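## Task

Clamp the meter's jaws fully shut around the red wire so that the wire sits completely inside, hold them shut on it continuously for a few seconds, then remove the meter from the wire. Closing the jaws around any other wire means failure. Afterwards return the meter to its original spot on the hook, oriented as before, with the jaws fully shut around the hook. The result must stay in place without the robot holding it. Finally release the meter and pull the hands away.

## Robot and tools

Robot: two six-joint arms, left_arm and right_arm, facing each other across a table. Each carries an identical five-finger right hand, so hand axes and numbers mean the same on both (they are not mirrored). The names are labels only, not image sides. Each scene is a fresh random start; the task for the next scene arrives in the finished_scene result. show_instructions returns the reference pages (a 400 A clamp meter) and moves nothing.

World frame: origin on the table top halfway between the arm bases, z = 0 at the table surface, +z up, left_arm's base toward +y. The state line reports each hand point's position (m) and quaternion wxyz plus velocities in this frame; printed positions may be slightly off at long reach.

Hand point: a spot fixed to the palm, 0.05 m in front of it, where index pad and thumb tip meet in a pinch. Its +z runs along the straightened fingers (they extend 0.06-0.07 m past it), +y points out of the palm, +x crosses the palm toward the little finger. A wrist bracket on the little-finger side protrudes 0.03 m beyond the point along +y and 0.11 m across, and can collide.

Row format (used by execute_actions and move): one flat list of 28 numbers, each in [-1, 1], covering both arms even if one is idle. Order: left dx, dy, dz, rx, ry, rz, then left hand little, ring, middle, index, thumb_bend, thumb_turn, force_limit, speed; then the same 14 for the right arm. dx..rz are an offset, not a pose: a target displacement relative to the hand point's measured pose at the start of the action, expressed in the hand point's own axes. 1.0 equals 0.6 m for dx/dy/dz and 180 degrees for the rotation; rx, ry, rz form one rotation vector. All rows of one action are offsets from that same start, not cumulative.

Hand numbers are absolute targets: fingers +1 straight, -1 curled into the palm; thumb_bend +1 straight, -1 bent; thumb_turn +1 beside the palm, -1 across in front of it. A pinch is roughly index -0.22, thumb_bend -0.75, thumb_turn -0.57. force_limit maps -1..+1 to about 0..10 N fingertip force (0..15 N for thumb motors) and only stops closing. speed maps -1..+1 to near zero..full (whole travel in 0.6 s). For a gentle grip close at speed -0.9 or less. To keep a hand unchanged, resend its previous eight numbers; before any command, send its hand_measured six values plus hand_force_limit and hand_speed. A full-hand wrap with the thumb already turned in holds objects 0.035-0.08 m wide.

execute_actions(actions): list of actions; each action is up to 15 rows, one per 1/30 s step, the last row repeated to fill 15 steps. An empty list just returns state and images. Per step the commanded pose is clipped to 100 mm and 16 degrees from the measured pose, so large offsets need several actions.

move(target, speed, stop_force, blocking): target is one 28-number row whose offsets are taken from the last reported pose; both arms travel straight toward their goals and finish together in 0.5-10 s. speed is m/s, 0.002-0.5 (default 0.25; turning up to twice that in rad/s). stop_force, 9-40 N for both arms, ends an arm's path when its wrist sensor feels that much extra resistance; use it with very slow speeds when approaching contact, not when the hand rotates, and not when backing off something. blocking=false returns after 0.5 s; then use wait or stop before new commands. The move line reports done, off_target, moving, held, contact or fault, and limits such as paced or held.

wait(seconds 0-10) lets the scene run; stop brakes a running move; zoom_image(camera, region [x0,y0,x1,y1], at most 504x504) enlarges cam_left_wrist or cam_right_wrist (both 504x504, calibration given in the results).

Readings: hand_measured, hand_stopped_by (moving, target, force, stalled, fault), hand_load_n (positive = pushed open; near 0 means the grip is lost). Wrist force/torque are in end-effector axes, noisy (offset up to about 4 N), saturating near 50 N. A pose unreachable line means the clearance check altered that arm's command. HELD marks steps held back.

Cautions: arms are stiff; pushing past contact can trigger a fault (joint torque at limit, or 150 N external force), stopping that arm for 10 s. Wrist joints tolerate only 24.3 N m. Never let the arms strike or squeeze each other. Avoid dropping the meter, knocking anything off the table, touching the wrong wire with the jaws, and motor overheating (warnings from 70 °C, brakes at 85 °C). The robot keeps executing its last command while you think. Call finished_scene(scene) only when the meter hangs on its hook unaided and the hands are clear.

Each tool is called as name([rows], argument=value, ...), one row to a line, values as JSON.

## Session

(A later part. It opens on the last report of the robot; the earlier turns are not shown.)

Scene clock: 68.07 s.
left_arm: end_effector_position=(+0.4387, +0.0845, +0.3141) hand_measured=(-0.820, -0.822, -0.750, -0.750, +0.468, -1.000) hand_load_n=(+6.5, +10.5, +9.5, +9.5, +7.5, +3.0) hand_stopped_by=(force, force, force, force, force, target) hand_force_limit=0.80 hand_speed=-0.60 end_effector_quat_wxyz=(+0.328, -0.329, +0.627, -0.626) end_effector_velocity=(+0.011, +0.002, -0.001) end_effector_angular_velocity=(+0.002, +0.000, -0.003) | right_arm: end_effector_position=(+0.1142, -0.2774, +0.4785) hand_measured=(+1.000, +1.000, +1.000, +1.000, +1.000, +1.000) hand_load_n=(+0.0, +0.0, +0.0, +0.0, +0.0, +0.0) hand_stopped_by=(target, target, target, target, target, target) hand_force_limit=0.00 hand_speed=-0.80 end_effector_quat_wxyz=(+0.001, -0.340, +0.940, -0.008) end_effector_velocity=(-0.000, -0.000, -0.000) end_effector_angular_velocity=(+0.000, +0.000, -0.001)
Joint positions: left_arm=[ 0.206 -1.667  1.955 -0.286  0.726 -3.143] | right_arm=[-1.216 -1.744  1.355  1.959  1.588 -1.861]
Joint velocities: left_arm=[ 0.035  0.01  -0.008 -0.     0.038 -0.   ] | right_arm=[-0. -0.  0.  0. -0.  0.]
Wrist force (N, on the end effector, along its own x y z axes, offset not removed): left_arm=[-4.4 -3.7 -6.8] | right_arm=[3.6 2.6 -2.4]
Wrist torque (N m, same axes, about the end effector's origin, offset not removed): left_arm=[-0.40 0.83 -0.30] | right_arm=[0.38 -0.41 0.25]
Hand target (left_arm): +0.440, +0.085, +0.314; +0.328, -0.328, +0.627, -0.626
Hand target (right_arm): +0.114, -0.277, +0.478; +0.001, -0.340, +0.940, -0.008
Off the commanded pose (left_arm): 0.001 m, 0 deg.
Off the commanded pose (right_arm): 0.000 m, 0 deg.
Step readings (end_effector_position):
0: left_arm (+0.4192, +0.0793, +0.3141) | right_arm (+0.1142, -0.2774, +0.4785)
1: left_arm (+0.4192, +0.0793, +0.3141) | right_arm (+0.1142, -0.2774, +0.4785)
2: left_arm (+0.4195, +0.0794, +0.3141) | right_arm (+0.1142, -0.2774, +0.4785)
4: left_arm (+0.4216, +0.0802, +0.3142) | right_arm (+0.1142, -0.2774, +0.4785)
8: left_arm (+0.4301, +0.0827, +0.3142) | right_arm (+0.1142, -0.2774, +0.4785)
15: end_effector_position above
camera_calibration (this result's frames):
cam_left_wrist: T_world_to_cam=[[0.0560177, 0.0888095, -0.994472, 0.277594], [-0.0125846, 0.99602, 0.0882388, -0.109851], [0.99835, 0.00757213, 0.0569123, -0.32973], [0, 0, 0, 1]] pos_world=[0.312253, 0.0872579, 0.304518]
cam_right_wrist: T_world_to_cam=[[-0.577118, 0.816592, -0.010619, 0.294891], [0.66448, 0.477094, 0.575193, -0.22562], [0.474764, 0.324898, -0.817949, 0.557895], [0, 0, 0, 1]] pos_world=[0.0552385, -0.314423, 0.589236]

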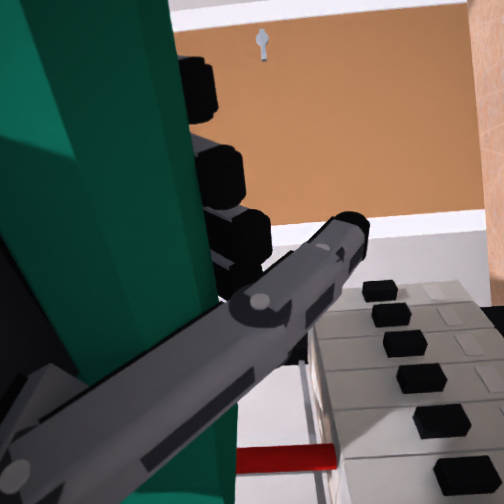

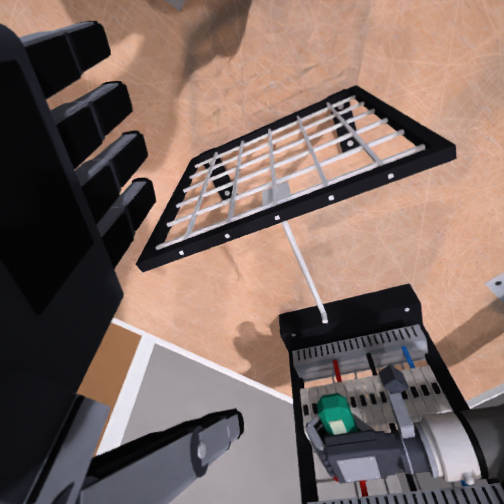

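execute_actions([
  [[-0.004,0,0.0015,0,0,0,-0.98,-0.98,0.3,0.3,-1,-1,0.8,-0.4,0,0,0,0,0,0,1,1,1,1,1,1,0,-0.8]],
])

wait(seconds=8)

zoom_image(camera="cam_right_wrist", region=[300, 404, 400, 504])

Scene clock: 69.17 s.
left_arm: end_effector_position=(+0.4408, +0.0860, +0.3141) hand_measured=(-0.820, -0.822, -0.354, -0.354, +0.468, -1.000) hand_load_n=(+5.5, +10.5, +2.0, +0.0, +6.0, +3.5) hand_stopped_by=(force, force, moving, moving, force, target) hand_force_limit=0.80 hand_speed=-0.40 end_effector_quat_wxyz=(+0.328, -0.329, +0.627, -0.626) end_effector_velocity=(+0.000, +0.000, +0.001) end_effector_angular_velocity=(-0.001, -0.000, +0.000) | right_arm: end_effector_position=(+0.1142, -0.2774, +0.4785) hand_measured=(+1.000, +1.000, +1.000, +1.000, +1.000, +1.000) hand_load_n=(+0.0, +0.0, +0.0, +0.0, +0.0, +0.0) hand_stopped_by=(target, target, target, target, target, target) hand_force_limit=0.00 hand_speed=-0.80 end_effector_quat_wxyz=(+0.001, -0.340, +0.940, -0.008) end_effector_velocity=(-0.000, -0.000, +0.000) end_effector_angular_velocity=(+0.000, -0.000, +0.001)
Joint positions: left_arm=[ 0.213 -1.668  1.956 -0.286  0.733 -3.143] | right_arm=[-1.216 -1.744  1.355  1.959  1.588 -1.861]
Joint velocities: left_arm=[ 0.001 -0.001 -0.001  0.001  0.001  0.   ] | right_arm=[-0.    -0.    -0.    -0.    -0.    -0.001]
Wrist force (N, on the end effector, along its own x y z axes, offset not removed): left_arm=[-1.2 -1.4 -4.3] | right_arm=[0.5 1.8 0.1]
Wrist torque (N m, same axes, about the end effector's origin, offset not removed): left_arm=[-0.27 0.39 -0.29] | right_arm=[0.19 -0.03 -0.05]
Hand target (left_arm): +0.441, +0.086, +0.314; +0.328, -0.329, +0.627, -0.626
Hand target (right_arm): +0.114, -0.277, +0.478; +0.001, -0.340, +0.940, -0.008
Off the commanded pose (left_arm): 0.000 m, 0 deg.
Off the commanded pose (right_arm): 0.000 m, 0 deg.
Step readings (end_effector_position):
0: left_arm (+0.4399, +0.0847, +0.3141) | right_arm (+0.1142, -0.2774, +0.4785)
1: left_arm (+0.4399, +0.0847, +0.3141) | right_arm (+0.1142, -0.2774, +0.4785)
2: left_arm (+0.4400, +0.0848, +0.3140) | right_arm (+0.1142, -0.2774, +0.4785)
4: left_arm (+0.4403, +0.0852, +0.3140) | right_arm (+0.1142, -0.2774, +0.4785)
8: left_arm (+0.4407, +0.0857, +0.3140) | right_arm (+0.1142, -0.2774, +0.4785)
15: end_effector_position above
camera_calibration (this result's frames):
cam_left_wrist: T_world_to_cam=[[0.0559857, 0.0887625, -0.994478, 0.277359], [-0.0125804, 0.996024, 0.0881923, -0.11123], [0.998352, 0.00757346, 0.0568798, -0.331819], [0, 0, 0, 1]] pos_world=[0.314345, 0.0886822, 0.304511]
cam_right_wrist: T_world_to_cam=[[-0.577118, 0.816592, -0.010619, 0.294891], [0.66448, 0.477094, 0.575193, -0.22562], [0.474764, 0.324898, -0.817949, 0.557896], [0, 0, 0, 1]] pos_world=[0.0552384, -0.314423, 0.589236]

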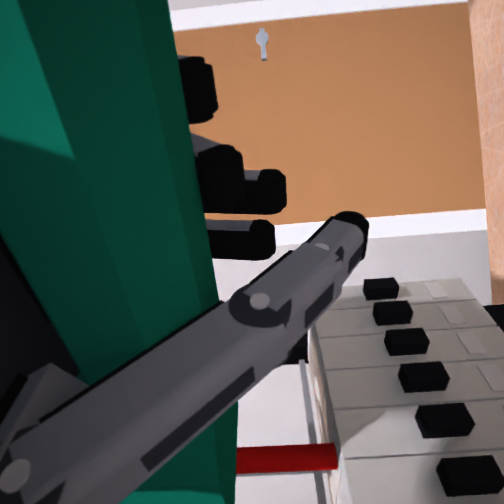

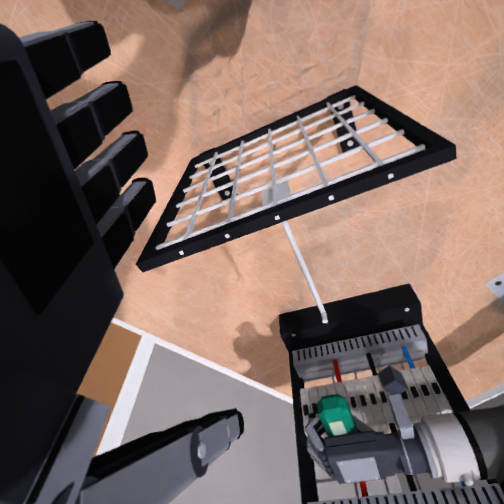

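Scene clock: 77.17 s.
left_arm: end_effector_position=(+0.4408, +0.0860, +0.3141) hand_measured=(-0.820, -0.822, +0.300, +0.300, +0.468, -1.000) hand_load_n=(+6.0, +10.5, +0.0, +0.0, +6.0, +3.5) hand_stopped_by=(force, force, target, target, force, target) hand_force_limit=0.80 hand_speed=-0.40 end_effector_quat_wxyz=(+0.328, -0.329, +0.627, -0.626) end_effector_velocity=(-0.000, -0.000, -0.000) end_effector_angular_velocity=(+0.001, +0.000, -0.000) | right_arm: end_effector_position=(+0.1142, -0.2774, +0.4785) hand_measured=(+1.000, +1.000, +1.000, +1.000, +1.000, +1.000) hand_load_n=(+0.0, +0.0, +0.0, +0.0, +0.0, +0.0) hand_stopped_by=(target, target, target, target, target, target) hand_force_limit=0.00 hand_speed=-0.80 end_effector_quat_wxyz=(+0.001, -0.340, +0.940, -0.008) end_effector_velocity=(+0.000, +0.000, -0.000) end_effector_angular_velocity=(-0.000, +0.001, -0.001)
Joint positions: left_arm=[ 0.213 -1.668  1.956 -0.286  0.733 -3.143] | right_arm=[-1.216 -1.744  1.355  1.959  1.588 -1.861]
Joint velocities: left_arm=[-0.     0.001  0.    -0.     0.    -0.   ] | right_arm=[ 0.001  0.001 -0.     0.    -0.     0.002]
Wrist force (N, on the end effector, along its own x y z axes, offset not removed): left_arm=[-2.9 3.8 -1.0] | right_arm=[-1.1 0.1 0.7]
Wrist torque (N m, same axes, about the end effector's origin, offset not removed): left_arm=[0.46 0.57 -0.06] | right_arm=[-0.20 0.24 -0.16]
Hand target (left_arm): +0.441, +0.086, +0.314; +0.328, -0.329, +0.627, -0.626
Hand target (right_arm): +0.114, -0.277, +0.478; +0.001, -0.340, +0.940, -0.008
Off the commanded pose (left_arm): 0.000 m, 0 deg.
Off the commanded pose (right_arm): 0.000 m, 0 deg.
wait: 8.00 s; at rest by 0.80 s
camera_calibration (this result's frames):
cam_left_wrist: T_world_to_cam=[[0.0559926, 0.0888069, -0.994474, 0.277351], [-0.0125829, 0.99602, 0.0882365, -0.111277], [0.998352, 0.00757275, 0.0568872, -0.331834], [0, 0, 0, 1]] pos_world=[0.314357, 0.0887167, 0.304514]
cam_right_wrist: T_world_to_cam=[[-0.577118, 0.816592, -0.010619, 0.294891], [0.66448, 0.477094, 0.575193, -0.22562], [0.474764, 0.324898, -0.817949, 0.557895], [0, 0, 0, 1]] pos_world=[0.0552385, -0.314423, 0.589236]

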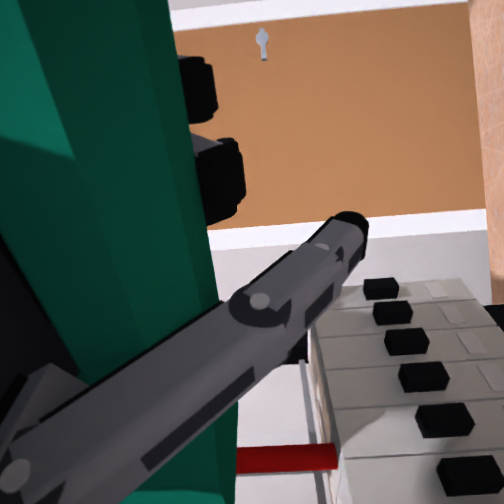

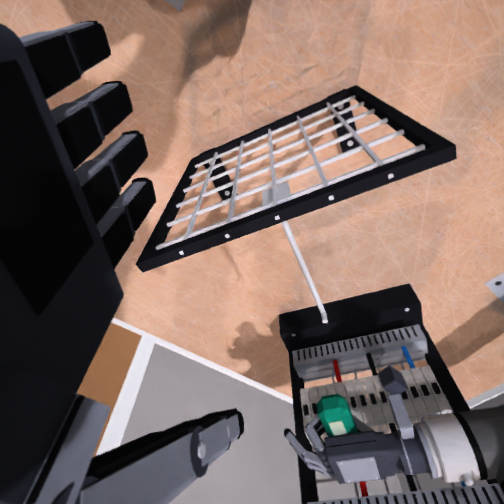

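Region (300, 404, 400, 504) of cam_right_wrist's 504x504 image, scaled by 5.040, with more detail than that image has.

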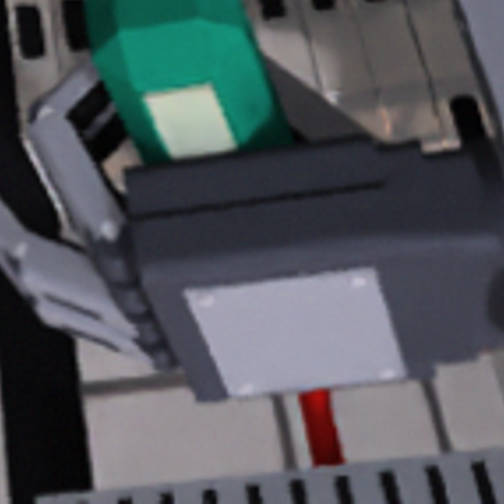

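zoom_image(camera="cam_right_wrist", region=[280, 390, 360, 470])

zoom_image(camera="cam_left_wrist", region=[200, 384, 360, 504])

Region (280, 390, 360, 470) of cam_right_wrist's 504x504 image, scaled by 6.300, with more detail than that image has.

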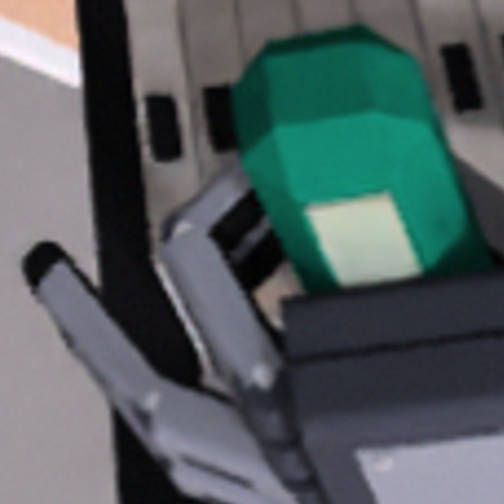

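Region (200, 384, 360, 504) of cam_left_wrist's 504x504 image, scaled by 3.150, with more detail than that image has; it fills the top 378 rows of this view, and the rest is white.

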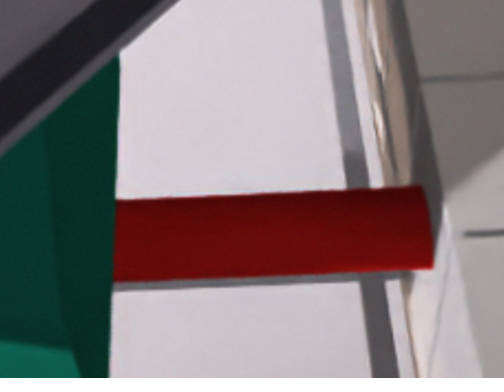

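execute_actions([
  [[0,0,0,0,0,0,-0.98,-0.98,-1,-1,-1,-1,0.8,-0.2,0,0,0,0,0,0,1,1,1,1,1,1,0,-0.8]],
  [[0,0,0,0,0,0,-0.98,-0.98,-1,-1,-1,-1,0.8,-0.5,0,0,0,0,0,0,1,1,1,1,1,1,0,-0.8]],
  [[0.002,0,-0.002,0,0,0,-0.98,-0.98,-1,-1,-1,-1,0.8,-0.6,0,0,0,0,0,0,1,1,1,1,1,1,0,-0.8],[0.005,0,-0.005,0,0,0,-0.98,-0.98,-1,-1,-1,-1,0.8,-0.6,0,0,0,0,0,0,1,1,1,1,1,1,0,-0.8],[0.009,0,-0.009,0,0,0,-0.98,-0.98,-1,-1,-1,-1,0.8,-0.6,0,0,0,0,0,0,1,1,1,1,1,1,0,-0.8],[0.013,0,-0.013,0,0,0,-0.98,-0.98,-1,-1,-1,-1,0.8,-0.6,0,0,0,0,0,0,1,1,1,1,1,1,0,-0.8],[0.017,0,-0.017,0,0,0,-0.98,-0.98,-1,-1,-1,-1,0.8,-0.6,0,0,0,0,0,0,1,1,1,1,1,1,0,-0.8],[0.021,0,-0.020,0,0,0,-0.98,-0.98,-1,-1,-1,-1,0.8,-0.6,0,0,0,0,0,0,1,1,1,1,1,1,0,-0.8],[0.024,0,-0.0225,0,0,0,-0.98,-0.98,-1,-1,-1,-1,0.8,-0.6,0,0,0,0,0,0,1,1,1,1,1,1,0,-0.8],[0.026,0,-0.0245,0,0,0,-0.98,-0.98,-1,-1,-1,-1,0.8,-0.6,0,0,0,0,0,0,1,1,1,1,1,1,0,-0.8]],
])

zoom_image(camera="cam_right_wrist", region=[300, 404, 400, 504])

Scene clock: 80.23 s.
left_arm: end_effector_position=(+0.4211, +0.0818, +0.3141) hand_measured=(-0.820, -0.822, -0.300, -0.660, +0.468, -1.000) hand_load_n=(+6.5, +11.0, +0.0, +9.0, +6.5, +3.5) hand_stopped_by=(force, force, force, force, force, target) hand_force_limit=0.80 hand_speed=-0.60 end_effector_quat_wxyz=(+0.328, -0.328, +0.627, -0.626) end_effector_velocity=(-0.012, -0.003, +0.001) end_effector_angular_velocity=(-0.002, -0.000, +0.002) | right_arm: end_effector_position=(+0.1142, -0.2774, +0.4785) hand_measured=(+1.000, +1.000, +1.000, +1.000, +1.000, +1.000) hand_load_n=(+0.0, +0.0, +0.0, +0.0, +0.0, +0.0) hand_stopped_by=(target, target, target, target, target, target) hand_force_limit=0.00 hand_speed=-0.80 end_effector_quat_wxyz=(+0.001, -0.340, +0.940, -0.008) end_effector_velocity=(+0.000, -0.000, -0.000) end_effector_angular_velocity=(+0.000, -0.001, -0.001)
Joint positions: left_arm=[ 0.153 -1.682  1.968 -0.284  0.673 -3.143] | right_arm=[-1.216 -1.744  1.355  1.959  1.588 -1.861]
Joint velocities: left_arm=[-0.038 -0.008  0.006 -0.    -0.04   0.   ] | right_arm=[-0.001 -0.    -0.    -0.001 -0.    -0.   ]
Wrist force (N, on the end effector, along its own x y z axes, offset not removed): left_arm=[0.1 -0.3 -4.0] | right_arm=[-0.5 0.3 -1.3]
Wrist torque (N m, same axes, about the end effector's origin, offset not removed): left_arm=[-0.33 0.14 -0.15] | right_arm=[0.05 0.02 -0.04]
Hand target (left_arm): +0.420, +0.082, +0.314; +0.328, -0.328, +0.627, -0.626
Hand target (right_arm): +0.114, -0.277, +0.478; +0.001, -0.340, +0.940, -0.008
Off the commanded pose (left_arm): 0.001 m, 0 deg.
Off the commanded pose (right_arm): 0.000 m, 0 deg.
Step readings (end_effector_position; steps 1 to 15: 1st action; 16 to 30: 2nd action; 31 to 45: 3rd action):
0: left_arm (+0.4408, +0.0860, +0.3141) | right_arm (+0.1142, -0.2774, +0.4785)
1: left_arm (+0.4408, +0.0860, +0.3141) | right_arm (+0.1142, -0.2774, +0.4785)
2: left_arm (+0.4408, +0.0860, +0.3141) | right_arm (+0.1142, -0.2774, +0.4785)
4: left_arm (+0.4408, +0.0860, +0.3141) | right_arm (+0.1142, -0.2774, +0.4785)
8: left_arm (+0.4408, +0.0860, +0.3141) | right_arm (+0.1142, -0.2774, +0.4785)
15: left_arm (+0.4408, +0.0860, +0.3141) | right_arm (+0.1142, -0.2774, +0.4785)
16: left_arm (+0.4408, +0.0860, +0.3141) | right_arm (+0.1142, -0.2774, +0.4785)
17: left_arm (+0.4408, +0.0860, +0.3141) | right_arm (+0.1142, -0.2774, +0.4785)
19: left_arm (+0.4408, +0.0860, +0.3141) | right_arm (+0.1142, -0.2774, +0.4785)
23: left_arm (+0.4408, +0.0860, +0.3141) | right_arm (+0.1142, -0.2774, +0.4785)
30: left_arm (+0.4408, +0.0860, +0.3141) | right_arm (+0.1142, -0.2774, +0.4785)
31: left_arm (+0.4408, +0.0860, +0.3141) | right_arm (+0.1142, -0.2774, +0.4785)
32: left_arm (+0.4406, +0.0860, +0.3141) | right_arm (+0.1142, -0.2774, +0.4785)
34: left_arm (+0.4387, +0.0857, +0.3141) | right_arm (+0.1142, -0.2774, +0.4785)
38: left_arm (+0.4301, +0.0839, +0.3141) | right_arm (+0.1142, -0.2774, +0.4785)
45: end_effector_position above
camera_calibration (this result's frames):
cam_left_wrist: T_world_to_cam=[[0.0561083, 0.0887633, -0.994471, 0.278811], [-0.0123435, 0.996026, 0.0882056, -0.107448], [0.998348, 0.00732623, 0.0569809, -0.312212], [0, 0, 0, 1]] pos_world=[0.294726, 0.0845606, 0.304538]
cam_right_wrist: T_world_to_cam=[[-0.577118, 0.816592, -0.0106192, 0.294892], [0.66448, 0.477095, 0.575192, -0.22562], [0.474764, 0.324898, -0.817949, 0.557896], [0, 0, 0, 1]] pos_world=[0.0552384, -0.314423, 0.589236]

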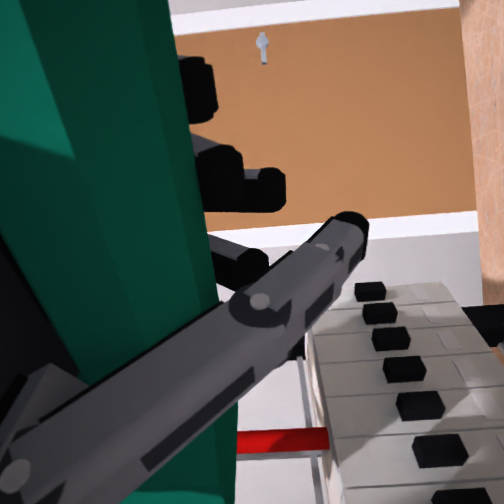

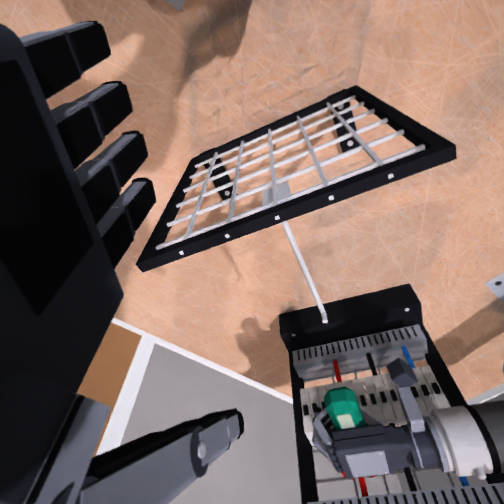

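Region (300, 404, 400, 504) of cam_right_wrist's 504x504 image, scaled by 5.040, with more detail than that image has.

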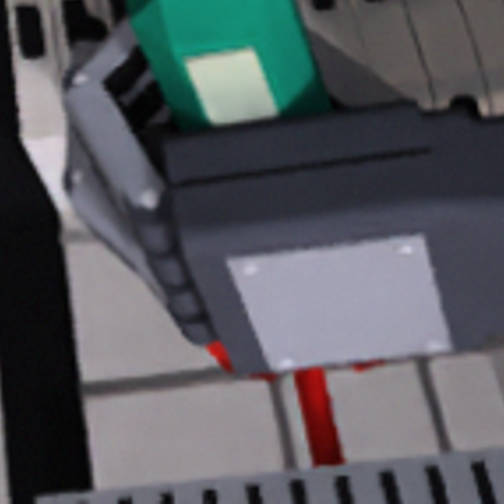

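execute_actions([
  [[0.0014,0,-0.0015,0,0,0,-0.98,-0.98,-0.97,-1,-1,-1,0.9,-0.6,0,0,0,0,0,0,1,1,1,1,1,1,0,-0.8]],
  [[0,0,0,0,0,0,-0.98,-0.98,-0.97,-1,-1,-1,0.9,-0.6,0,0,0,0,0,0,1,1,1,1,1,1,0,-0.8],[0,0,0,0,0,0,-0.98,-0.98,-0.97,-1,-1,-1,0.9,-0.6,0,0,0,0,0,0,1,1,1,1,1,1,0,-0.8],[0,0,0,0,0,0,-0.98,-0.98,-0.97,-1,-1,-1,0.9,-0.6,0,0,0,0,0,0,1,1,1,1,1,1,0,-0.8],[0,0,0,0,0,0,-0.98,-0.98,-0.97,-0.97,-1,-1,0.9,-0.6,0,0,0,0,0,0,1,1,1,1,1,1,0,-0.8]],
])

zoom_image(camera="cam_right_wrist", region=[300, 404, 400, 504])

Scene clock: 82.03 s.
left_arm: end_effector_position=(+0.4198, +0.0815, +0.3141) hand_measured=(-0.820, -0.822, -0.732, -0.744, +0.468, -1.000) hand_load_n=(+6.5, +10.5, +6.0, +10.0, +7.5, +3.0) hand_stopped_by=(force, force, force, force, force, target) hand_force_limit=0.90 hand_speed=-0.60 end_effector_quat_wxyz=(+0.328, -0.328, +0.627, -0.626) end_effector_velocity=(-0.000, -0.000, -0.001) end_effector_angular_velocity=(+0.001, +0.000, -0.002) | right_arm: end_effector_position=(+0.1142, -0.2774, +0.4785) hand_measured=(+1.000, +1.000, +1.000, +1.000, +1.000, +1.000) hand_load_n=(+0.0, +0.0, +0.0, +0.0, +0.0, +0.0) hand_stopped_by=(target, target, target, target, target, target) hand_force_limit=0.00 hand_speed=-0.80 end_effector_quat_wxyz=(+0.001, -0.340, +0.940, -0.008) end_effector_velocity=(+0.000, +0.000, -0.000) end_effector_angular_velocity=(+0.000, +0.001, -0.000)
Joint positions: left_arm=[ 0.149 -1.683  1.969 -0.284  0.67  -3.143] | right_arm=[-1.216 -1.744  1.355  1.959  1.588 -1.861]
Joint velocities: left_arm=[-0.     0.001  0.001 -0.     0.001 -0.   ] | right_arm=[-0.     0.001 -0.    -0.    -0.    -0.   ]
Wrist force (N, on the end effector, along its own x y z axes, offset not removed): left_arm=[1.4 -1.3 -1.4] | right_arm=[1.9 1.9 -4.3]
Wrist torque (N m, same axes, about the end effector's origin, offset not removed): left_arm=[-0.59 -0.26 0.06] | right_arm=[0.43 -0.29 0.15]
Hand target (left_arm): +0.420, +0.082, +0.314; +0.328, -0.328, +0.627, -0.626
Hand target (right_arm): +0.114, -0.277, +0.478; +0.001, -0.340, +0.940, -0.008
Off the commanded pose (left_arm): 0.000 m, 0 deg.
Off the commanded pose (right_arm): 0.000 m, 0 deg.
Step readings (end_effector_position; steps 1 to 15: 1st action; 16 to 30: 2nd action):
0: left_arm (+0.4198, +0.0815, +0.3141) | right_arm (+0.1142, -0.2774, +0.4785)
1: left_arm (+0.4198, +0.0815, +0.3141) | right_arm (+0.1142, -0.2774, +0.4785)
2: left_arm (+0.4198, +0.0816, +0.3141) | right_arm (+0.1142, -0.2774, +0.4785)
4: left_arm (+0.4198, +0.0816, +0.3141) | right_arm (+0.1142, -0.2774, +0.4785)
8: left_arm (+0.4198, +0.0816, +0.3141) | right_arm (+0.1142, -0.2774, +0.4785)
15: left_arm (+0.4198, +0.0815, +0.3141) | right_arm (+0.1142, -0.2774, +0.4785)
16: left_arm (+0.4198, +0.0815, +0.3141) | right_arm (+0.1142, -0.2774, +0.4785)
17: left_arm (+0.4198, +0.0815, +0.3141) | right_arm (+0.1142, -0.2774, +0.4785)
19: left_arm (+0.4198, +0.0815, +0.3141) | right_arm (+0.1142, -0.2774, +0.4785)
23: left_arm (+0.4198, +0.0815, +0.3141) | right_arm (+0.1142, -0.2774, +0.4785)
30: end_effector_position above
camera_calibration (this result's frames):
cam_left_wrist: T_world_to_cam=[[0.0561424, 0.0887595, -0.99447, 0.278896], [-0.0121546, 0.996028, 0.0882124, -0.107296], [0.998349, 0.00713489, 0.0569982, -0.310897], [0, 0, 0, 1]] pos_world=[0.293422, 0.0843332, 0.304539]
cam_right_wrist: T_world_to_cam=[[-0.577118, 0.816592, -0.0106191, 0.294892], [0.664481, 0.477095, 0.575193, -0.22562], [0.474764, 0.324898, -0.817949, 0.557896], [0, 0, 0, 1]] pos_world=[0.0552384, -0.314423, 0.589236]

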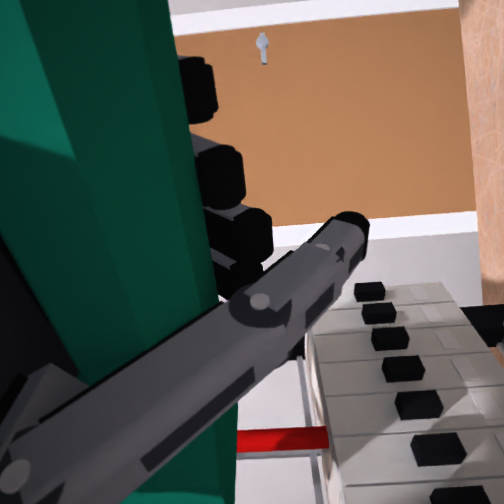

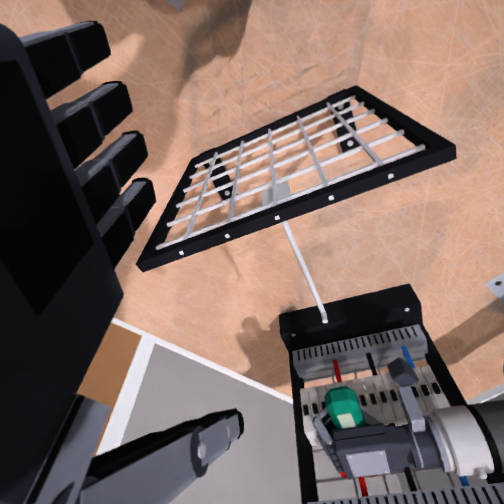

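Region (300, 404, 400, 504) of cam_right_wrist's 504x504 image, scaled by 5.040, with more detail than that image has.

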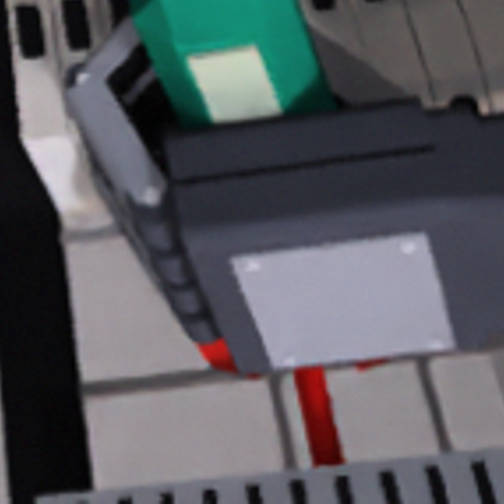

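move(target=[0.2455,0.2265,-0.0372,-0.0108,-0.0170,0.3610,-0.98,-0.98,-1,-0.97,-1,-1,0.9,-0.6,0,0,0,0,0,0,1,1,1,1,1,1,0,-0.8], speed=0.33)

execute_actions(actions=[])

Scene clock: 85.43 s.
left_arm: end_effector_position=(+0.3177, -0.0266, +0.1789) hand_measured=(-0.820, -0.822, -0.748, -0.744, +0.468, -1.000) hand_load_n=(+6.5, +10.5, +10.0, +7.5, +7.5, +3.0) hand_stopped_by=(force, force, force, force, force, target) hand_force_limit=0.90 hand_speed=-0.60 end_effector_quat_wxyz=(+0.623, +0.038, +0.707, -0.333) end_effector_velocity=(-0.000, -0.000, -0.001) end_effector_angular_velocity=(+0.002, -0.015, -0.000) | right_arm: end_effector_position=(+0.1142, -0.2774, +0.4785) hand_measured=(+1.000, +1.000, +1.000, +1.000, +1.000, +1.000) hand_load_n=(+0.0, +0.0, +0.0, +0.0, +0.0, +0.0) hand_stopped_by=(target, target, target, target, target, target) hand_force_limit=0.00 hand_speed=-0.80 end_effector_quat_wxyz=(+0.001, -0.340, +0.940, -0.008) end_effector_velocity=(+0.000, +0.000, -0.000) end_effector_angular_velocity=(+0.000, +0.001, -0.000)
Joint positions: left_arm=[-0.145 -1.15   1.923 -0.769  0.315 -2.012] | right_arm=[-1.216 -1.744  1.355  1.959  1.588 -1.861]
Joint velocities: left_arm=[-0.     0.002  0.014 -0.055 -0.     0.047] | right_arm=[ 0.     0.001  0.    -0.    -0.001  0.001]
Wrist force (N, on the end effector, along its own x y z axes, offset not removed): left_arm=[0.6 -1.5 -2.0] | right_arm=[1.4 -0.2 0.1]
Wrist torque (N m, same axes, about the end effector's origin, offset not removed): left_arm=[-0.12 0.14 -0.26] | right_arm=[-0.18 -0.25 0.22]
Hand target (left_arm): +0.318, -0.027, +0.179; +0.624, +0.039, +0.706, -0.333
Hand target (right_arm): +0.114, -0.277, +0.478; +0.001, -0.340, +0.940, -0.008
Off the commanded pose (left_arm): 0.001 m, 0 deg.
Off the commanded pose (right_arm): 0.000 m, 0 deg.
move: done
camera_calibration (this result's frames):
cam_left_wrist: T_world_to_cam=[[0.487027, 0.810418, -0.325619, -0.0775652], [-0.355286, 0.524416, 0.773795, -0.0150791], [0.797857, -0.261172, 0.543335, -0.230956], [0, 0, 0, 1]] pos_world=[0.216689, 0.010449, 0.111898]
cam_right_wrist: T_world_to_cam=[[-0.577118, 0.816592, -0.0106191, 0.294891], [0.664481, 0.477095, 0.575193, -0.22562], [0.474764, 0.324898, -0.817949, 0.557895], [0, 0, 0, 1]] pos_world=[0.0552385, -0.314423, 0.589236]

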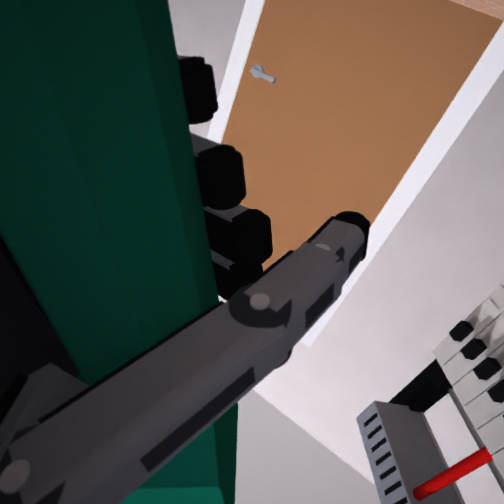

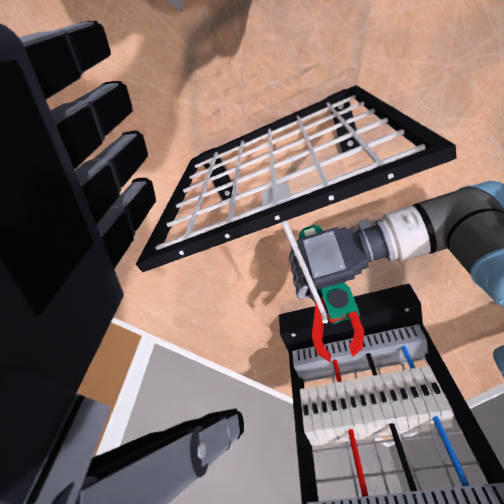

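Scene clock: 85.43 s.
left_arm: end_effector_position=(+0.3177, -0.0266, +0.1789) hand_measured=(-0.820, -0.822, -0.748, -0.744, +0.468, -1.000) hand_load_n=(+6.5, +10.5, +10.0, +7.5, +7.5, +3.0) hand_stopped_by=(force, force, force, force, force, target) hand_force_limit=0.90 hand_speed=-0.60 end_effector_quat_wxyz=(+0.623, +0.038, +0.707, -0.333) end_effector_velocity=(-0.000, -0.000, -0.001) end_effector_angular_velocity=(+0.002, -0.015, -0.000) | right_arm: end_effector_position=(+0.1142, -0.2774, +0.4785) hand_measured=(+1.000, +1.000, +1.000, +1.000, +1.000, +1.000) hand_load_n=(+0.0, +0.0, +0.0, +0.0, +0.0, +0.0) hand_stopped_by=(target, target, target, target, target, target) hand_force_limit=0.00 hand_speed=-0.80 end_effector_quat_wxyz=(+0.001, -0.340, +0.940, -0.008) end_effector_velocity=(+0.000, +0.000, -0.000) end_effector_angular_velocity=(+0.000, +0.001, -0.000)
Joint positions: left_arm=[-0.145 -1.15   1.923 -0.769  0.315 -2.012] | right_arm=[-1.216 -1.744  1.355  1.959  1.588 -1.861]
Joint velocities: left_arm=[-0.     0.002  0.014 -0.055 -0.     0.047] | right_arm=[ 0.     0.001  0.    -0.    -0.001  0.001]
Wrist force (N, on the end effector, along its own x y z axes, offset not removed): left_arm=[0.6 -1.5 -2.0] | right_arm=[1.4 -0.2 0.1]
Wrist torque (N m, same axes, about the end effector's origin, offset not removed): left_arm=[-0.12 0.14 -0.26] | right_arm=[-0.18 -0.25 0.22]
Hand target (left_arm): +0.318, -0.027, +0.179; +0.624, +0.039, +0.706, -0.333
Hand target (right_arm): +0.114, -0.277, +0.478; +0.001, -0.340, +0.940, -0.008
Off the commanded pose (left_arm): 0.001 m, 0 deg.
Off the commanded pose (right_arm): 0.000 m, 0 deg.
camera_calibration (this result's frames):
cam_left_wrist: T_world_to_cam=[[0.487027, 0.810418, -0.325619, -0.0775652], [-0.355286, 0.524416, 0.773795, -0.0150791], [0.797857, -0.261172, 0.543335, -0.230956], [0, 0, 0, 1]] pos_world=[0.216689, 0.010449, 0.111898]
cam_right_wrist: T_world_to_cam=[[-0.577118, 0.816592, -0.0106191, 0.294891], [0.664481, 0.477095, 0.575193, -0.22562], [0.474764, 0.324898, -0.817949, 0.557895], [0, 0, 0, 1]] pos_world=[0.0552385, -0.314423, 0.589236]

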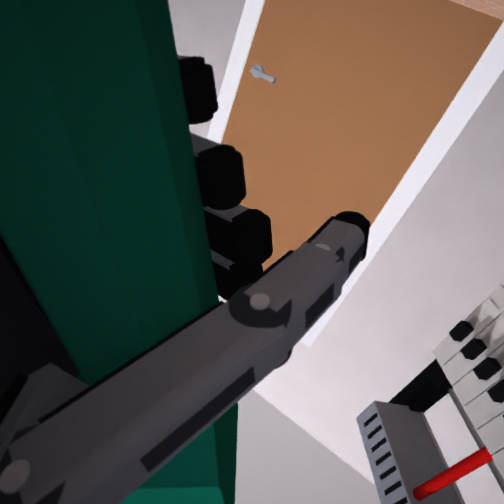

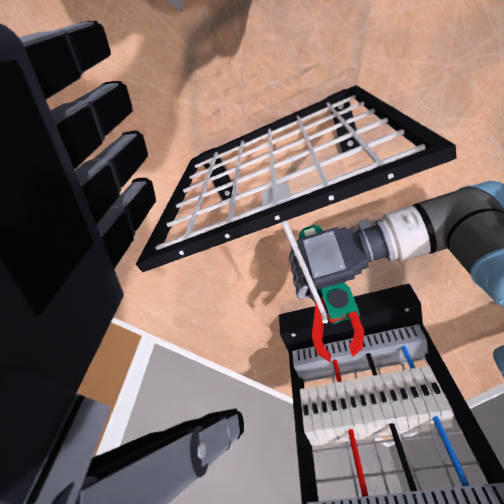

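zoom_image(camera="cam_right_wrist", region=[270, 274, 500, 504])

Region (270, 274, 500, 504) of cam_right_wrist's 504x504 image, scaled by 2.191, with more detail than that image has.

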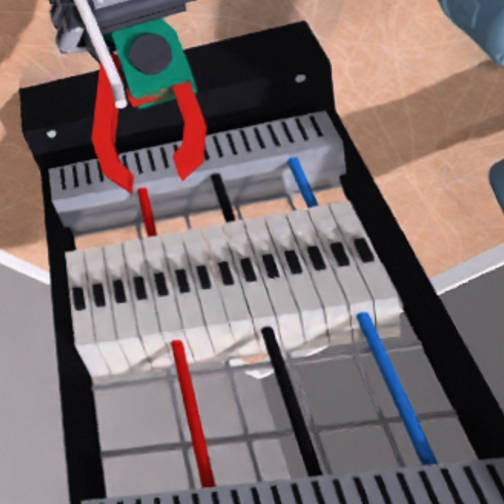

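move(target=[0.0135,-0.1544,0,0,0,0.1389,-0.98,-0.98,-1,-0.97,-1,-1,0.9,-0.6,0,0,0,0,0,0,1,1,1,1,1,1,0,-0.8], speed=0.25)

zoom_image(camera="cam_right_wrist", region=[240, 170, 400, 330])

zoom_image(camera="cam_left_wrist", region=[220, 334, 390, 504])

Scene clock: 87.83 s.
left_arm: end_effector_position=(+0.2725, -0.1011, +0.2108) hand_measured=(-0.820, -0.822, -0.748, -0.744, +0.468, -1.000) hand_load_n=(+6.5, +10.5, +10.0, +7.5, +7.5, +3.0) hand_stopped_by=(force, force, force, force, force, target) hand_force_limit=0.90 hand_speed=-0.60 end_effector_quat_wxyz=(+0.680, +0.190, +0.682, -0.191) end_effector_velocity=(-0.001, -0.002, +0.001) end_effector_angular_velocity=(+0.008, -0.011, -0.000) | right_arm: end_effector_position=(+0.1142, -0.2774, +0.4785) hand_measured=(+1.000, +1.000, +1.000, +1.000, +1.000, +1.000) hand_load_n=(+0.0, +0.0, +0.0, +0.0, +0.0, +0.0) hand_stopped_by=(target, target, target, target, target, target) hand_force_limit=0.00 hand_speed=-0.80 end_effector_quat_wxyz=(+0.001, -0.340, +0.940, -0.008) end_effector_velocity=(+0.001, -0.000, -0.000) end_effector_angular_velocity=(-0.001, +0.000, -0.000)
Joint positions: left_arm=[-0.193 -1.028  1.706 -0.671  0.268 -1.58 ] | right_arm=[-1.216 -1.744  1.355  1.959  1.588 -1.861]
Joint velocities: left_arm=[-0.     0.002  0.002 -0.024  0.     0.032] | right_arm=[ 0.     0.001 -0.    -0.     0.001  0.001]
Wrist force (N, on the end effector, along its own x y z axes, offset not removed): left_arm=[1.6 -0.1 -5.7] | right_arm=[-0.6 4.5 -1.5]
Wrist torque (N m, same axes, about the end effector's origin, offset not removed): left_arm=[0.25 0.29 -0.12] | right_arm=[0.72 0.24 0.00]
Hand target (left_arm): +0.272, -0.101, +0.211; +0.681, +0.190, +0.681, -0.190
Hand target (right_arm): +0.114, -0.277, +0.478; +0.001, -0.340, +0.940, -0.008
Off the commanded pose (left_arm): 0.000 m, 0 deg.
Off the commanded pose (right_arm): 0.000 m, 0 deg.
move: done
camera_calibration (this result's frames):
cam_left_wrist: T_world_to_cam=[[0.513152, 0.85207, 0.103209, -0.0780785], [-0.536524, 0.224586, 0.813452, -0.00607912], [0.669938, -0.472799, 0.572402, -0.224308], [0, 0, 0, 1]] pos_world=[0.187077, -0.0381589, 0.141398]
cam_right_wrist: T_world_to_cam=[[-0.577118, 0.816592, -0.0106191, 0.294891], [0.66448, 0.477095, 0.575193, -0.22562], [0.474764, 0.324898, -0.817949, 0.557896], [0, 0, 0, 1]] pos_world=[0.0552384, -0.314423, 0.589236]

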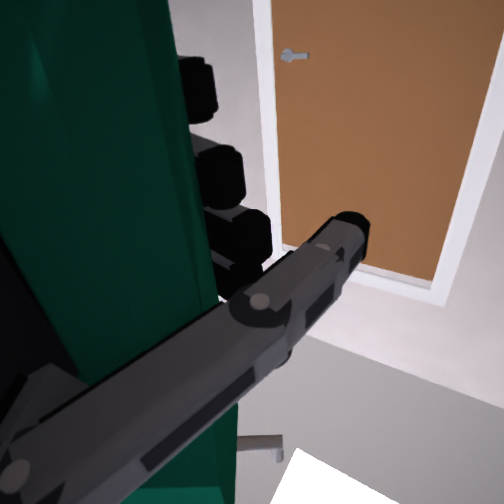

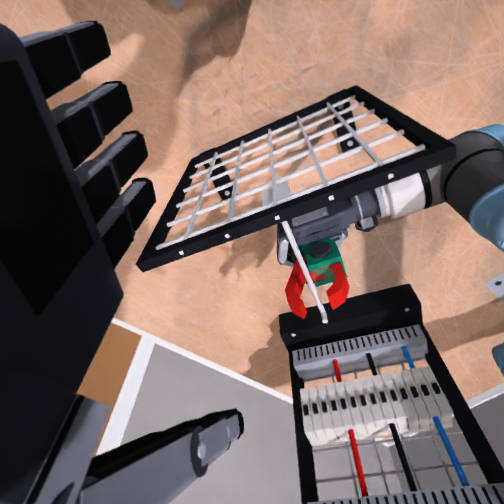

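Region (240, 170, 400, 330) of cam_right_wrist's 504x504 image, scaled by 3.150, with more detail than that image has.

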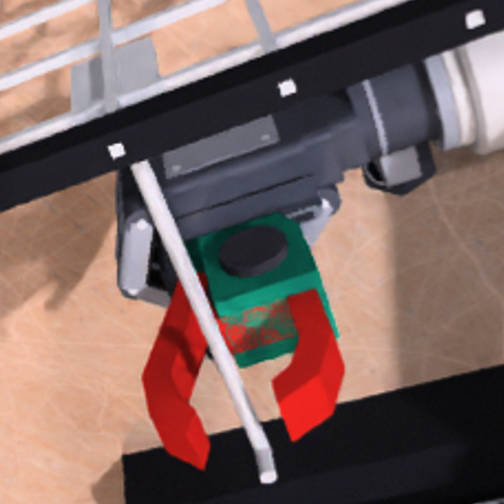

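Region (220, 334, 390, 504) of cam_left_wrist's 504x504 image, scaled by 2.965, with more detail than that image has.

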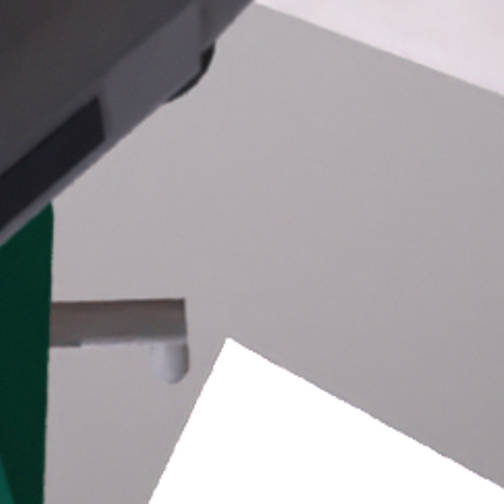

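execute_actions(actions=[])

execute_actions([
  [[0,0,0.003,0,0,0,-0.98,-0.98,-1,-0.97,-1,-1,0.9,-0.4,0,0,0,0,0,0,1,1,1,1,1,1,0,-0.8],[0,0,0.006,0,0,0,-0.98,-0.98,-1,-0.97,-1,-1,0.9,-0.4,0,0,0,0,0,0,1,1,1,1,1,1,0,-0.8],[0,0,0.010,0,0,0,-0.98,-0.98,-1,-0.97,-1,-1,0.9,-0.4,0,0,0,0,0,0,1,1,1,1,1,1,0,-0.8],[0,0,0.014,0,0,0,-0.98,-0.98,-1,-0.97,-1,-1,0.9,-0.4,0,0,0,0,0,0,1,1,1,1,1,1,0,-0.8],[0,0,0.018,0,0,0,-0.98,-0.98,-1,-0.97,-1,-1,0.9,-0.4,0,0,0,0,0,0,1,1,1,1,1,1,0,-0.8],[0,0,0.021,0,0,0,-0.98,-0.98,-1,-0.97,-1,-1,0.9,-0.4,0,0,0,0,0,0,1,1,1,1,1,1,0,-0.8],[0,0,0.0233,0,0,0,-0.98,-0.98,-1,-0.97,-1,-1,0.9,-0.4,0,0,0,0,0,0,1,1,1,1,1,1,0,-0.8],[0,0,0.0233,0,0,0,-0.98,-0.98,-1,-0.97,-1,-1,0.9,-0.4,0,0,0,0,0,0,1,1,1,1,1,1,0,-0.8],[0,0,0.0233,0,0,0,-0.98,-0.98,-1,-0.97,-1,-1,0.9,-0.4,0,0,0,0,0,0,1,1,1,1,1,1,0,-0.8],[0,0,0.0233,0,0,0,-0.98,-0.98,0.3,0.3,-1,-1,0.9,-0.4,0,0,0,0,0,0,1,1,1,1,1,1,0,-0.8]],
  [[0,0,0.0013,0,0,0,-0.98,-0.98,0.3,0.3,-1,-1,0.9,-0.4,0,0,0,0,0,0,1,1,1,1,1,1,0,-0.8]],
])

zoom_image(camera="cam_right_wrist", region=[240, 170, 400, 330])

Scene clock: 88.57 s.
left_arm: end_effector_position=(+0.2724, -0.1013, +0.2109) hand_measured=(-0.820, -0.822, -0.748, -0.744, +0.468, -1.000) hand_load_n=(+6.5, +10.5, +10.0, +7.5, +7.5, +3.0) hand_stopped_by=(force, force, force, force, force, target) hand_force_limit=0.90 hand_speed=-0.60 end_effector_quat_wxyz=(+0.681, +0.190, +0.681, -0.190) end_effector_velocity=(+0.000, +0.000, -0.000) end_effector_angular_velocity=(+0.002, -0.000, -0.001) | right_arm: end_effector_position=(+0.1142, -0.2774, +0.4785) hand_measured=(+1.000, +1.000, +1.000, +1.000, +1.000, +1.000) hand_load_n=(+0.0, +0.0, +0.0, +0.0, +0.0, +0.0) hand_stopped_by=(target, target, target, target, target, target) hand_force_limit=0.00 hand_speed=-0.80 end_effector_quat_wxyz=(+0.001, -0.340, +0.940, -0.008) end_effector_velocity=(+0.000, -0.000, -0.000) end_effector_angular_velocity=(-0.001, +0.000, -0.002)
Joint positions: left_arm=[-0.193 -1.028  1.707 -0.674  0.268 -1.576] | right_arm=[-1.216 -1.744  1.355  1.959  1.588 -1.861]
Joint velocities: left_arm=[ 0.    -0.     0.002  0.     0.002  0.   ] | right_arm=[-0.001  0.     0.    -0.     0.001  0.001]
Wrist force (N, on the end effector, along its own x y z axes, offset not removed): left_arm=[0.7 -1.4 -4.2] | right_arm=[1.7 0.4 -1.6]
Wrist torque (N m, same axes, about the end effector's origin, offset not removed): left_arm=[-0.15 0.23 0.06] | right_arm=[-0.01 -0.08 0.10]
Hand target (left_arm): +0.272, -0.101, +0.211; +0.681, +0.190, +0.681, -0.190
Hand target (right_arm): +0.114, -0.277, +0.478; +0.001, -0.340, +0.940, -0.008
Off the commanded pose (left_arm): 0.000 m, 0 deg.
Off the commanded pose (right_arm): 0.000 m, 0 deg.
camera_calibration (this result's frames):
cam_left_wrist: T_world_to_cam=[[0.512954, 0.852027, 0.104537, -0.0780932], [-0.537555, 0.223884, 0.812964, -0.00583605], [0.669263, -0.473208, 0.572854, -0.224329], [0, 0, 0, 1]] pos_world=[0.187056, -0.0383101, 0.141416]
cam_right_wrist: T_world_to_cam=[[-0.577118, 0.816592, -0.010619, 0.294891], [0.66448, 0.477094, 0.575193, -0.22562], [0.474764, 0.324898, -0.817949, 0.557895], [0, 0, 0, 1]] pos_world=[0.0552385, -0.314423, 0.589236]

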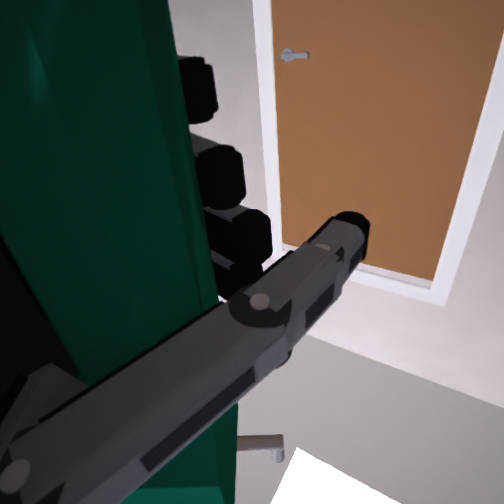

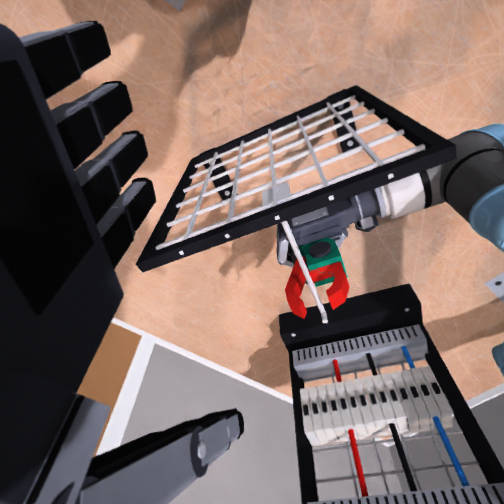

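Scene clock: 89.57 s.
left_arm: end_effector_position=(+0.2844, -0.1086, +0.2109) hand_measured=(-0.820, -0.822, -0.152, -0.148, +0.468, -1.000) hand_load_n=(+5.5, +10.5, +1.0, +0.0, +6.0, +3.0) hand_stopped_by=(force, force, moving, moving, force, target) hand_force_limit=0.90 hand_speed=-0.40 end_effector_quat_wxyz=(+0.681, +0.190, +0.681, -0.190) end_effector_velocity=(-0.000, -0.000, -0.000) end_effector_angular_velocity=(+0.001, -0.000, -0.000) | right_arm: end_effector_position=(+0.1142, -0.2774, +0.4785) hand_measured=(+1.000, +1.000, +1.000, +1.000, +1.000, +1.000) hand_load_n=(+0.0, +0.0, +0.0, +0.0, +0.0, +0.0) hand_stopped_by=(target, target, target, target, target, target) hand_force_limit=0.00 hand_speed=-0.80 end_effector_quat_wxyz=(+0.001, -0.340, +0.940, -0.008) end_effector_velocity=(+0.000, -0.000, +0.000) end_effector_angular_velocity=(+0.000, -0.001, -0.002)
Joint positions: left_arm=[-0.167 -1.014  1.684 -0.664  0.294 -1.575] | right_arm=[-1.216 -1.744  1.355  1.959  1.588 -1.861]
Joint velocities: left_arm=[-0.     0.001 -0.     0.     0.     0.001] | right_arm=[-0.001 -0.001  0.    -0.     0.     0.001]
Wrist force (N, on the end effector, along its own x y z axes, offset not removed): left_arm=[-1.0 -0.9 -1.4] | right_arm=[1.4 -3.0 -0.7]
Wrist torque (N m, same axes, about the end effector's origin, offset not removed): left_arm=[-0.71 0.41 -0.12] | right_arm=[-0.44 -0.13 0.12]
Hand target (left_arm): +0.284, -0.109, +0.211; +0.681, +0.190, +0.681, -0.190
Hand target (right_arm): +0.114, -0.277, +0.478; +0.001, -0.340, +0.940, -0.008
Off the commanded pose (left_arm): 0.000 m, 0 deg.
Off the commanded pose (right_arm): 0.000 m, 0 deg.
Step readings (end_effector_position; steps 1 to 15: 1st action; 16 to 30: 2nd action):
0: left_arm (+0.2724, -0.1013, +0.2109) | right_arm (+0.1142, -0.2774, +0.4785)
1: left_arm (+0.2724, -0.1013, +0.2109) | right_arm (+0.1142, -0.2774, +0.4785)
2: left_arm (+0.2725, -0.1014, +0.2109) | right_arm (+0.1142, -0.2774, +0.4785)
4: left_arm (+0.2737, -0.1023, +0.2109) | right_arm (+0.1142, -0.2774, +0.4785)
8: left_arm (+0.2793, -0.1056, +0.2109) | right_arm (+0.1142, -0.2774, +0.4785)
15: left_arm (+0.2837, -0.1082, +0.2109) | right_arm (+0.1142, -0.2774, +0.4785)
16: left_arm (+0.2839, -0.1083, +0.2109) | right_arm (+0.1142, -0.2774, +0.4785)
17: left_arm (+0.2840, -0.1084, +0.2109) | right_arm (+0.1142, -0.2774, +0.4785)
19: left_arm (+0.2842, -0.1085, +0.2109) | right_arm (+0.1142, -0.2774, +0.4785)
23: left_arm (+0.2843, -0.1086, +0.2109) | right_arm (+0.1142, -0.2774, +0.4785)
30: end_effector_position above
camera_calibration (this result's frames):
cam_left_wrist: T_world_to_cam=[[0.513007, 0.851978, 0.10468, -0.0780631], [-0.537595, 0.22382, 0.812955, 0.00227615], [0.669191, -0.473327, 0.57284, -0.235788], [0, 0, 0, 1]] pos_world=[0.199057, -0.045606, 0.14139]
cam_right_wrist: T_world_to_cam=[[-0.577118, 0.816592, -0.010619, 0.294891], [0.664481, 0.477094, 0.575193, -0.22562], [0.474764, 0.324898, -0.817949, 0.557895], [0, 0, 0, 1]] pos_world=[0.0552384, -0.314423, 0.589236]

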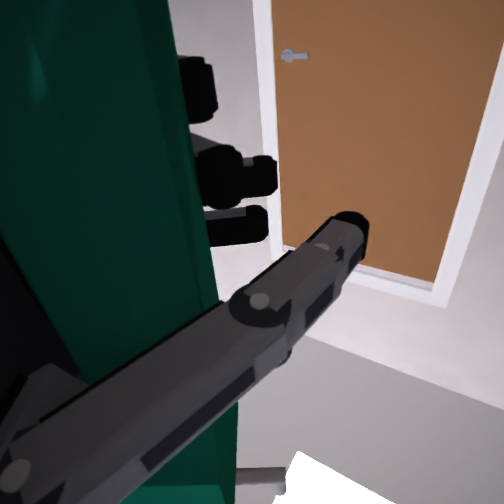

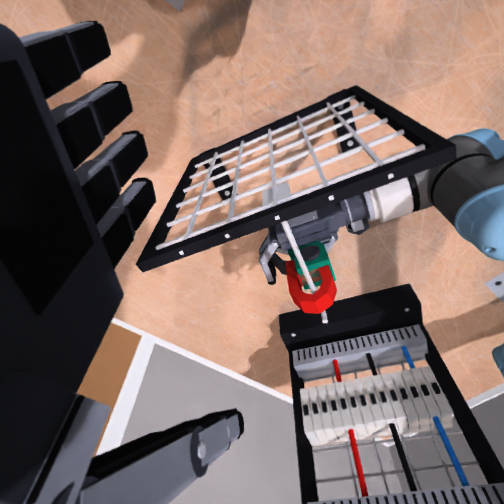

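Region (240, 170, 400, 330) of cam_right_wrist's 504x504 image, scaled by 3.150, with more detail than that image has.

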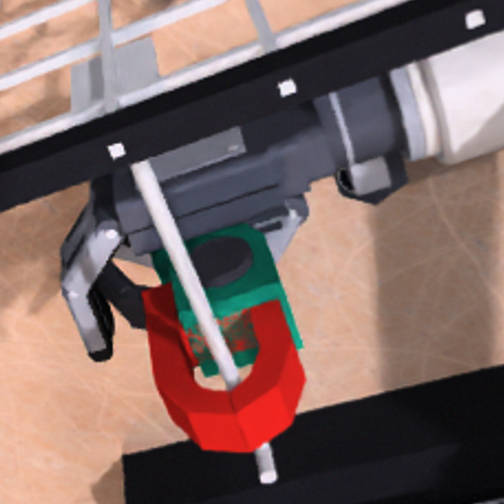

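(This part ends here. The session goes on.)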